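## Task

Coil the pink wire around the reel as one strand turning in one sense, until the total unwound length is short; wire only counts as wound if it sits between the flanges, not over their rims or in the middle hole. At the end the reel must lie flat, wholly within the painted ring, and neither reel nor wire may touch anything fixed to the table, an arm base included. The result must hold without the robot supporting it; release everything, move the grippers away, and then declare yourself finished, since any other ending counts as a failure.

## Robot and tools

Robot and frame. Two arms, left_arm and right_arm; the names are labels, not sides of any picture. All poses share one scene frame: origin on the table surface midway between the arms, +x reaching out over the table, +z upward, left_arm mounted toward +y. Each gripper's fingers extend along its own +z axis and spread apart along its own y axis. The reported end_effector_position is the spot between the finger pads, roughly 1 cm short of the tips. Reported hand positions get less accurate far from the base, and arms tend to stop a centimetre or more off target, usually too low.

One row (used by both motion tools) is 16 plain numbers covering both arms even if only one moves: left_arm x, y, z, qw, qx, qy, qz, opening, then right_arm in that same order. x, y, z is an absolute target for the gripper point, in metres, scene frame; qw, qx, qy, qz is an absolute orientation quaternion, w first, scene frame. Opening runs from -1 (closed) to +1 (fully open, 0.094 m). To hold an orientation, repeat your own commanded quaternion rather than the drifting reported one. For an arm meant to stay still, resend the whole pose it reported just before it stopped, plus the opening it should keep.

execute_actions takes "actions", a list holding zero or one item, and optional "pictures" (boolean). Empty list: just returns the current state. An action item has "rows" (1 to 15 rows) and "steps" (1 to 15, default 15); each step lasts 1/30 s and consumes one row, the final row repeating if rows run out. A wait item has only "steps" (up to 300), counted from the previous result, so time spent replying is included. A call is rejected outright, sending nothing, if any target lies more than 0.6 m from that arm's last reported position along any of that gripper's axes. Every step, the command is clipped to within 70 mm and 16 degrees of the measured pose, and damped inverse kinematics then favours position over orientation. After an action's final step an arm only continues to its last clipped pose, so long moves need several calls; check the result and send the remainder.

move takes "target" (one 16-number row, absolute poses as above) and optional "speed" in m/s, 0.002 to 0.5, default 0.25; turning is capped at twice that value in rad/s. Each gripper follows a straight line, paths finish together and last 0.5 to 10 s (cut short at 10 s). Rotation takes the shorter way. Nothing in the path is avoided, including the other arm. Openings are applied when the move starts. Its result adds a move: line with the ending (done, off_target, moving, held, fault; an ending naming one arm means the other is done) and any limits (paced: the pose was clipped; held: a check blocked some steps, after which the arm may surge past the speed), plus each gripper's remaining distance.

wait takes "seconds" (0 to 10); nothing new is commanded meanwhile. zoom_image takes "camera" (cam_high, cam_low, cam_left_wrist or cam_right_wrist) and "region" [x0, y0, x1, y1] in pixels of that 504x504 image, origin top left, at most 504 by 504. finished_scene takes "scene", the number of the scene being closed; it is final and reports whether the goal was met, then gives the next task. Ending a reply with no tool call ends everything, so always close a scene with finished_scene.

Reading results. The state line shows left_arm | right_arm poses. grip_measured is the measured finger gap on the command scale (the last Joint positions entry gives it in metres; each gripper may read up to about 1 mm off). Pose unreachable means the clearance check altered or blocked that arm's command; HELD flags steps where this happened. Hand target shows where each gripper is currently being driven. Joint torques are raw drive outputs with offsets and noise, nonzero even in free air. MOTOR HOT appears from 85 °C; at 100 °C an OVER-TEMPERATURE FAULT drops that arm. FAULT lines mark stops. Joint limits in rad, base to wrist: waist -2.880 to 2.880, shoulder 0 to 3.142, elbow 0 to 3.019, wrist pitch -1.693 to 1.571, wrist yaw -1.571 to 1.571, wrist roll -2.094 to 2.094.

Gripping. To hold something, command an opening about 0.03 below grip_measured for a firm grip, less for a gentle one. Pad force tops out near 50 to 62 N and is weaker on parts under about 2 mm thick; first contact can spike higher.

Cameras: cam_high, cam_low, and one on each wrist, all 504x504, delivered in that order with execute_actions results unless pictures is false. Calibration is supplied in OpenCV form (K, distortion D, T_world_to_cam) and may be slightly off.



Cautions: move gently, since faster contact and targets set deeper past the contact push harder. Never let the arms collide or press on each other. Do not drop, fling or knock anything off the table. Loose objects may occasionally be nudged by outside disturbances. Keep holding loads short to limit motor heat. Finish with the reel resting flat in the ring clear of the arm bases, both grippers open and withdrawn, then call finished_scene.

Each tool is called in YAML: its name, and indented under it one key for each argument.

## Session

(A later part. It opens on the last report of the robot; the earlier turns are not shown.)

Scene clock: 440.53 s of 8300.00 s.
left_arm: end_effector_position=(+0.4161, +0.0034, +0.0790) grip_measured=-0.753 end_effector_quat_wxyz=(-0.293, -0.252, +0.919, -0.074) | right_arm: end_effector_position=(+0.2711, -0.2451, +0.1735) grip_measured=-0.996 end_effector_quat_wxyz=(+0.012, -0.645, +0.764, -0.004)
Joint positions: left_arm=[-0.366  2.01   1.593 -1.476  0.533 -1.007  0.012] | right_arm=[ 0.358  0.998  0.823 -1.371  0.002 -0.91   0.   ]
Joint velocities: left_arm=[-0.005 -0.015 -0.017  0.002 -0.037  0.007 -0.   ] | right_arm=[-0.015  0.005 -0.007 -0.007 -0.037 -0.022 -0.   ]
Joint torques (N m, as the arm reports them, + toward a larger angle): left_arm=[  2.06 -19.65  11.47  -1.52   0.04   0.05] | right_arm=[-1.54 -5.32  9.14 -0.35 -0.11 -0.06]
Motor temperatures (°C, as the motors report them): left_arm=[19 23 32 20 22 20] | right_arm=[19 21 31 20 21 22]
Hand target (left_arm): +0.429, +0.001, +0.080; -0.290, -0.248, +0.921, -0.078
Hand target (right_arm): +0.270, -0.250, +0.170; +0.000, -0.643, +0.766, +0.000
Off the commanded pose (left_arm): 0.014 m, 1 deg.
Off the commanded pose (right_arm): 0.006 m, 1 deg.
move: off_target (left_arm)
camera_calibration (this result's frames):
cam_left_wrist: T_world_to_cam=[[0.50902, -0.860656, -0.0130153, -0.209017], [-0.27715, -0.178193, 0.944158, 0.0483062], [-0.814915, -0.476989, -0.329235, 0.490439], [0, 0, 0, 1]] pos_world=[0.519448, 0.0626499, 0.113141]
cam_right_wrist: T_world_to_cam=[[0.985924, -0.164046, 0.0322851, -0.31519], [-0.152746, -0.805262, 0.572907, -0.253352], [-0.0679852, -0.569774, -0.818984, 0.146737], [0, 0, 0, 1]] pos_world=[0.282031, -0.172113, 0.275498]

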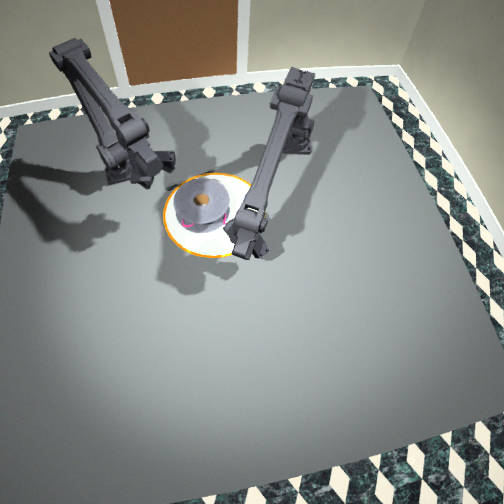

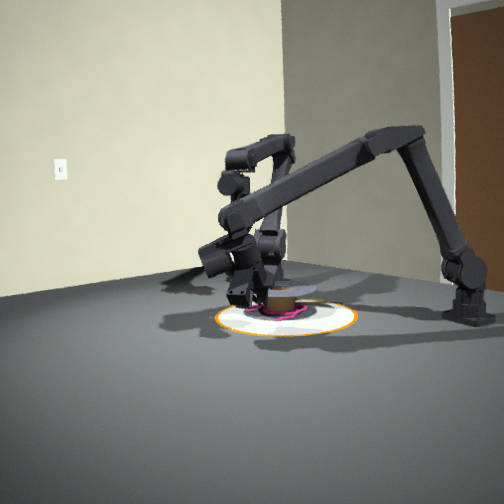

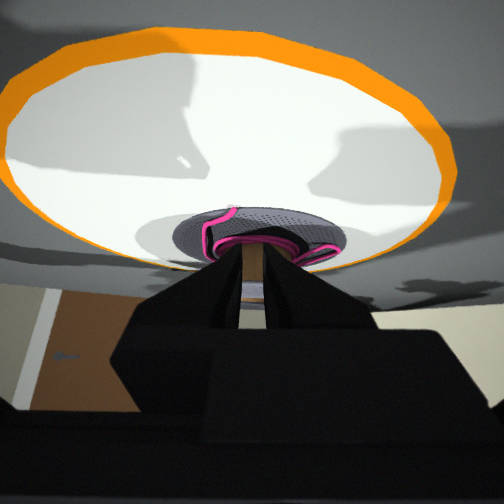

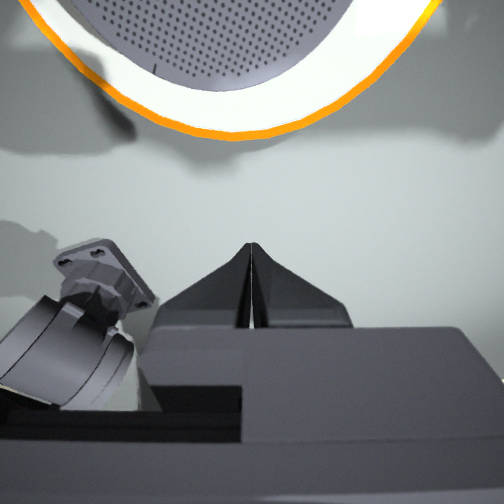

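move:
  target: [0.40,0.25,0.2,0.291,0.247,-0.921,0.078,-0.75,0.185,-0.165,0.12,0,-0.383,0.924,0,-1]

move:
  target: [0.40,0.25,0.2,0.291,0.247,-0.921,0.078,-0.75,0.185,-0.165,0.055,0,-0.383,0.924,0,-1]
  speed: 0.1

move:
  target: [0.40,0.25,0.2,0.291,0.247,-0.921,0.078,-0.75,0.24,-0.11,0.055,0,-0.383,0.924,0,-1]
  speed: 0.04

Scene clock: 446.77 s of 8300.00 s.
left_arm: end_effector_position=(+0.4069, +0.2517, +0.2037) grip_measured=-0.753 end_effector_quat_wxyz=(-0.212, -0.271, +0.933, -0.107) | right_arm: end_effector_position=(+0.1886, -0.1659, +0.1268) grip_measured=-0.996 end_effector_quat_wxyz=(+0.001, -0.383, +0.924, +0.003)
Joint positions: left_arm=[ 0.084  1.593  1.379 -1.682  0.357 -0.617  0.012] | right_arm=[ 0.812  1.017  0.709 -1.257 -0.004  0.162  0.   ]
Joint velocities: left_arm=[-0.024  0.005  0.007  0.012  0.007 -0.081  0.001] | right_arm=[ 0.015 -0.024 -0.007  0.017 -0.022  0.081 -0.001]
Joint torques (N m, as the arm reports them, + toward a larger angle): left_arm=[  1.13 -14.56   7.2   -1.45  -0.03   0.05] | right_arm=[ 1.11 -5.05  8.13  0.61  0.16  0.14]
Motor temperatures (°C, as the motors report them): left_arm=[19 23 33 20 22 20] | right_arm=[19 21 31 20 21 22]
Hand target (left_arm): +0.400, +0.252, +0.198; -0.226, -0.264, +0.932, -0.100
Hand target (right_arm): +0.186, -0.165, +0.120; -0.002, -0.383, +0.924, -0.001
Off the commanded pose (left_arm): 0.008 m, 10 deg.
Off the commanded pose (right_arm): 0.008 m, 0 deg.
joint sent to its limit (left arm) — the command would take joint 4 (wrist pitch) past its lower limit, so that joint was sent only as far as its limit.
After step 90, 1.33 s passed at rest.
move: off_target (left_arm)
camera_calibration (this result's frames):
cam_left_wrist: T_world_to_cam=[[0.553174, -0.828881, 0.0833914, -0.0346025], [-0.423706, -0.19375, 0.884836, 0.0479092], [-0.717267, -0.524802, -0.45838, 0.641119], [0, 0, 0, 1]] pos_world=[0.499294, 0.317062, 0.25437]
cam_right_wrist: T_world_to_cam=[[0.709891, -0.704281, 0.00656033, -0.253633], [-0.576217, -0.5754, 0.580421, -0.0583533], [-0.405005, -0.415816, -0.81429, 0.23652], [0, 0, 0, 1]] pos_world=[0.242219, -0.113857, 0.228129]

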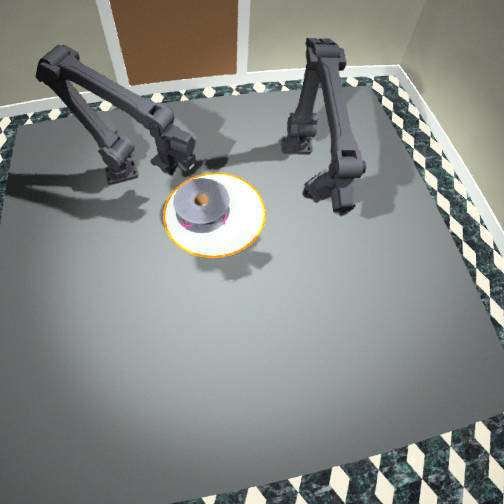

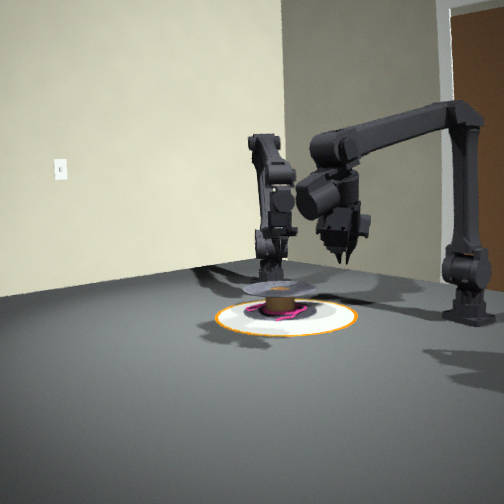

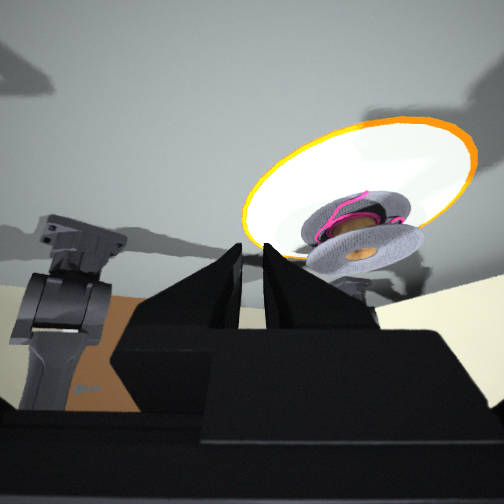

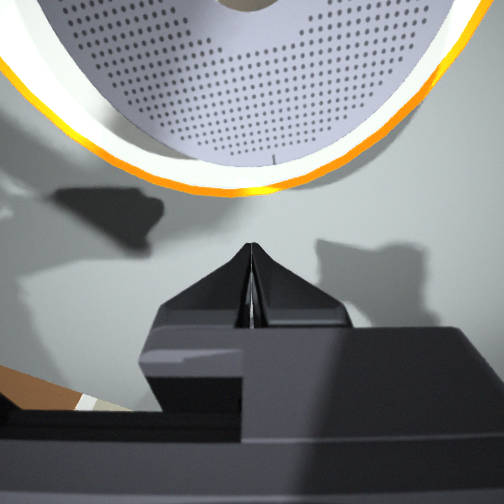

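Scene clock: 448.00 s of 8300.00 s.
left_arm: end_effector_position=(+0.4069, +0.2517, +0.2037) grip_measured=-0.753 end_effector_quat_wxyz=(-0.212, -0.271, +0.933, -0.107) | right_arm: end_effector_position=(+0.1889, -0.1656, +0.0605) grip_measured=-0.996 end_effector_quat_wxyz=(+0.002, -0.380, +0.925, +0.003)
Joint positions: left_arm=[ 0.084  1.593  1.379 -1.682  0.357 -0.617  0.012] | right_arm=[ 0.813  1.113  0.581 -1.032 -0.003  0.167  0.   ]
Joint velocities: left_arm=[-0.005  0.005  0.007 -0.007  0.022  0.022 -0.   ] | right_arm=[ 0.005 -0.005  0.007  0.002 -0.081 -0.007  0.001]
Joint torques (N m, as the arm reports them, + toward a larger angle): left_arm=[  0.85 -14.86   7.21  -1.46   0.13   0.05] | right_arm=[ 1.38 -5.66  7.29  0.61  0.16  0.16]
Motor temperatures (°C, as the motors report them): left_arm=[19 23 33 20 22 20] | right_arm=[19 21 31 20 21 22]
Hand target (left_arm): +0.400, +0.250, +0.199; -0.226, -0.264, +0.932, -0.102
Hand target (right_arm): +0.185, -0.165, +0.055; +0.000, -0.383, +0.924, +0.000
Off the commanded pose (left_arm): 0.008 m, 10 deg.
Off the commanded pose (right_arm): 0.007 m, 0 deg.
joint sent to its limit (left arm) — the command would take joint 4 (wrist pitch) past its lower limit, so that joint was sent only as far as its limit.
move: off_target (left_arm)
camera_calibration (this result's frames):
cam_left_wrist: T_world_to_cam=[[0.553174, -0.828881, 0.0833914, -0.0346025], [-0.423706, -0.19375, 0.884836, 0.0479092], [-0.717267, -0.524802, -0.45838, 0.641119], [0, 0, 0, 1]] pos_world=[0.499294, 0.317062, 0.25437]
cam_right_wrist: T_world_to_cam=[[0.706645, -0.707528, 0.00753929, -0.253129], [-0.579625, -0.572725, 0.579673, -0.0184567], [-0.405817, -0.413993, -0.814814, 0.183297], [0, 0, 0, 1]] pos_world=[0.24256, -0.113783, 0.16196]

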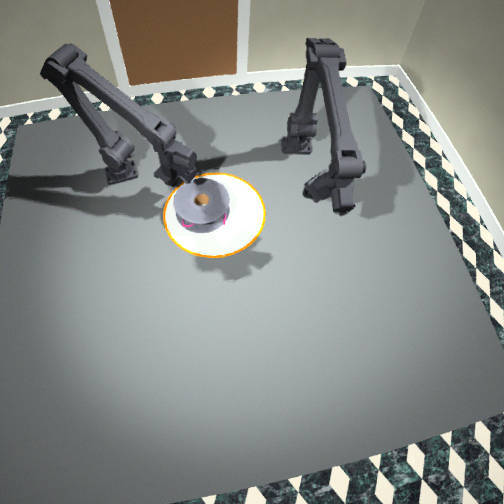

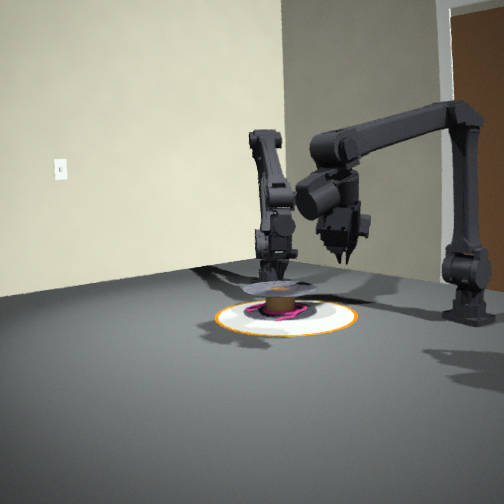

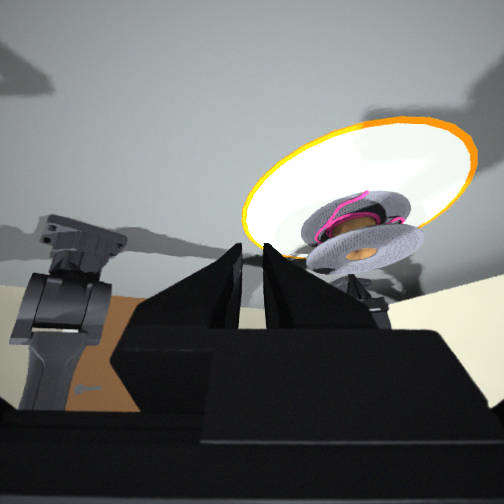

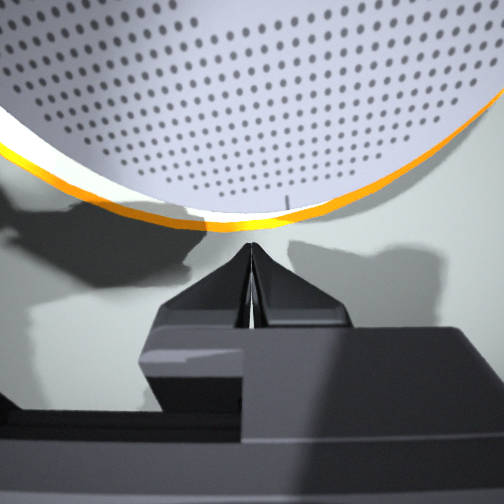

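Scene clock: 450.53 s of 8300.00 s.
left_arm: end_effector_position=(+0.4069, +0.2517, +0.2037) grip_measured=-0.753 end_effector_quat_wxyz=(-0.212, -0.271, +0.933, -0.107) | right_arm: end_effector_position=(+0.2210, -0.1278, +0.0470) grip_measured=-0.996 end_effector_quat_wxyz=(-0.020, -0.385, +0.923, -0.011)
Joint positions: left_arm=[ 0.084  1.593  1.379 -1.682  0.357 -0.617  0.012] | right_arm=[ 0.8    1.325  0.706 -0.996 -0.002  0.143  0.   ]
Joint velocities: left_arm=[-0.005 -0.005 -0.007 -0.012  0.007  0.051 -0.001] | right_arm=[-0.015 -0.015 -0.007  0.007  0.007 -0.066 -0.002]
Joint torques (N m, as the arm reports them, + toward a larger angle): left_arm=[  0.85 -14.85   7.21  -1.46   0.13   0.05] | right_arm=[-1.57 -7.75 11.97  0.64  0.16 -0.05]
Motor temperatures (°C, as the motors report them): left_arm=[19 23 32 20 22 20] | right_arm=[19 21 32 20 21 22]
Hand target (left_arm): +0.400, +0.250, +0.199; -0.226, -0.264, +0.932, -0.102
Hand target (right_arm): +0.240, -0.111, +0.056; +0.000, -0.383, +0.924, -0.000
Off the commanded pose (left_arm): 0.008 m, 10 deg.
Off the commanded pose (right_arm): 0.027 m, 3 deg.
joint sent to its limit (left arm) — the command would take joint 4 (wrist pitch) past its lower limit, so that joint was sent only as far as its limit.
move: off_target (left_arm, right_arm)
camera_calibration (this result's frames):
cam_left_wrist: T_world_to_cam=[[0.553174, -0.828881, 0.0833914, -0.0346025], [-0.423706, -0.19375, 0.884836, 0.0479092], [-0.717267, -0.524802, -0.45838, 0.641119], [0, 0, 0, 1]] pos_world=[0.499294, 0.317062, 0.25437]
cam_right_wrist: T_world_to_cam=[[0.714519, -0.699443, 0.0155445, -0.250123], [-0.555558, -0.553748, 0.620257, 0.0248612], [-0.425227, -0.451821, -0.784245, 0.198994], [0, 0, 0, 1]] pos_world=[0.277147, -0.0712703, 0.144527]

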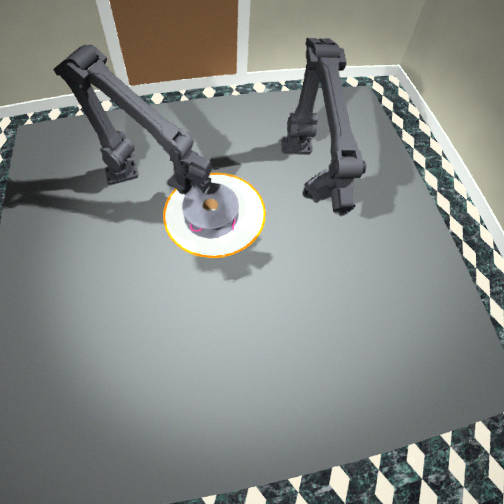

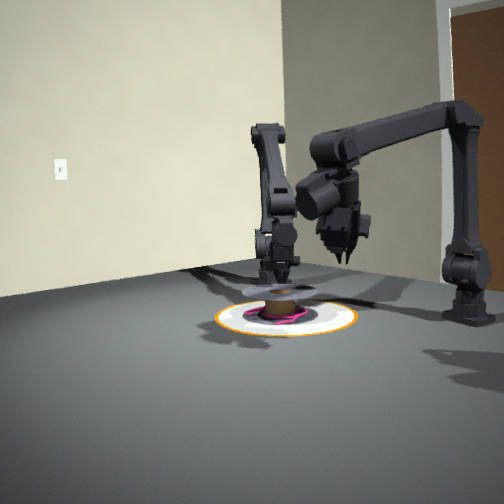

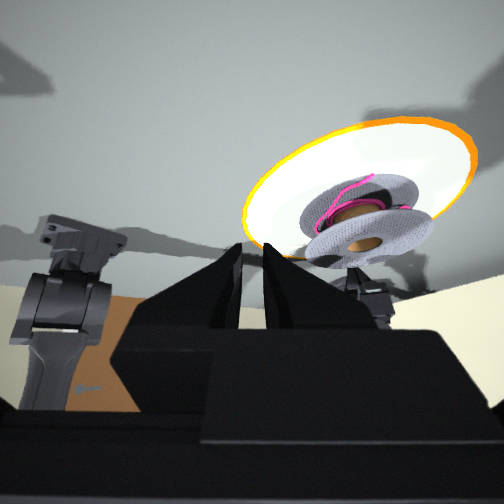

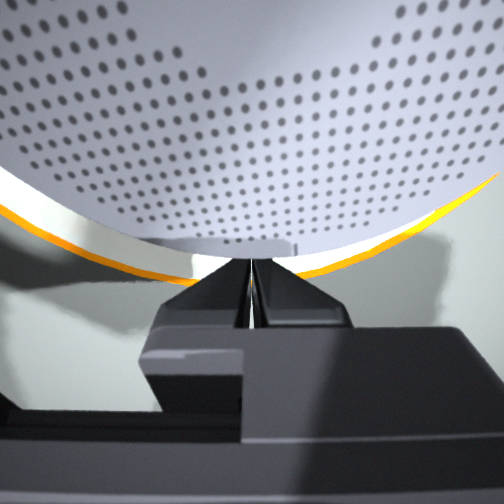

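move:
  target: [0.40,0.25,0.2,0.226,0.264,-0.932,0.102,-0.75,0.17,-0.19,0.12,0,-0.383,0.924,0,-1]
  speed: 0.15

finished_scene:
  scene: 2

Scene clock: 453.27 s of 8300.00 s.
left_arm: end_effector_position=(+0.4069, +0.2517, +0.2037) grip_measured=-0.753 end_effector_quat_wxyz=(-0.212, -0.271, +0.933, -0.107) | right_arm: end_effector_position=(+0.1752, -0.1866, +0.1235) grip_measured=-0.996 end_effector_quat_wxyz=(+0.009, -0.381, +0.925, +0.007)
Joint positions: left_arm=[ 0.084  1.593  1.379 -1.682  0.357 -0.617  0.012] | right_arm=[ 0.809  0.926  0.648 -1.271 -0.002  0.161  0.   ]
Joint velocities: left_arm=[-0.015 -0.015  0.007  0.002 -0.022  0.037 -0.001] | right_arm=[-0.015 -0.005  0.012 -0.002  0.037 -0.022  0.   ]
Joint torques (N m, as the arm reports them, + toward a larger angle): left_arm=[  0.86 -14.9    7.27  -1.48   0.12   0.04] | right_arm=[ 1.38 -4.48  8.11 -0.3   0.16  0.15]
Motor temperatures (°C, as the motors report them): left_arm=[19 23 32 20 22 20] | right_arm=[19 21 32 20 21 22]
Hand target (left_arm): +0.400, +0.250, +0.200; -0.225, -0.264, +0.932, -0.102
Hand target (right_arm): +0.169, -0.190, +0.120; -0.000, -0.383, +0.924, -0.000
Off the commanded pose (left_arm): 0.008 m, 2 deg.
Off the commanded pose (right_arm): 0.007 m, 1 deg.
joint sent to its limit (left arm) — the command would take joint 4 (wrist pitch) past its lower limit, so that joint was sent only as far as its limit.
move: done
camera_calibration (this result's frames):
cam_left_wrist: T_world_to_cam=[[0.553174, -0.828881, 0.0833914, -0.0346025], [-0.423706, -0.19375, 0.884836, 0.0479092], [-0.717267, -0.524802, -0.45838, 0.641119], [0, 0, 0, 1]] pos_world=[0.499294, 0.317062, 0.25437]
cam_right_wrist: T_world_to_cam=[[0.70738, -0.706809, 0.00588006, -0.258578], [-0.584619, -0.580376, 0.566908, -0.0738813], [-0.397283, -0.404457, -0.82376, 0.221736], [0, 0, 0, 1]] pos_world=[0.227812, -0.135962, 0.226061]

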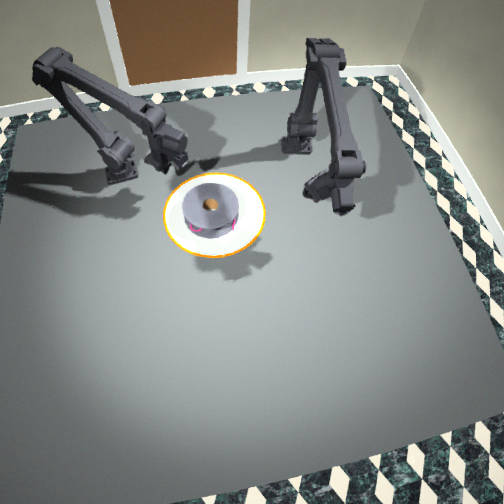

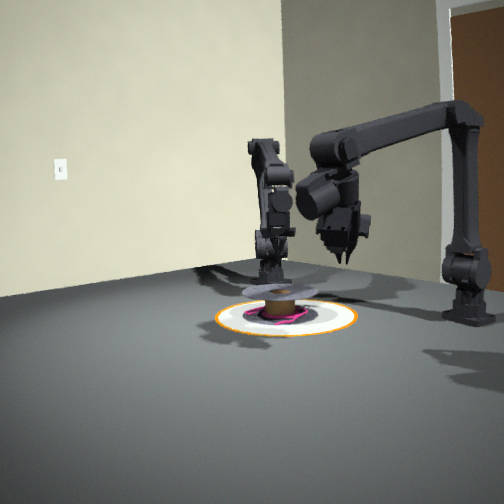

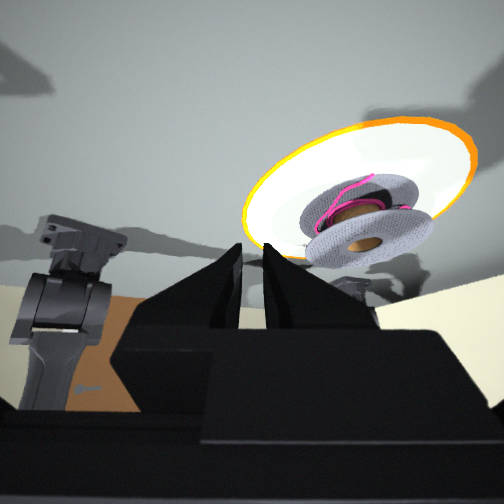

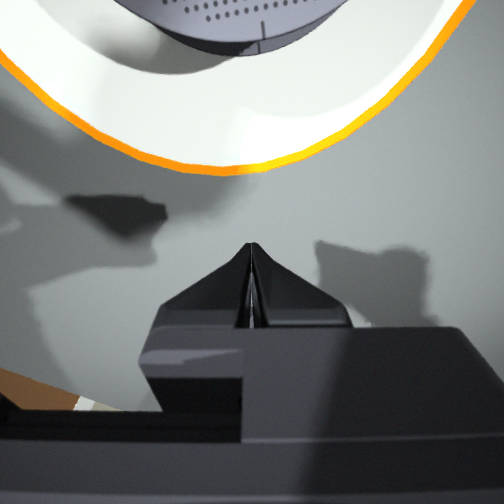

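The scene is finished: the task was done.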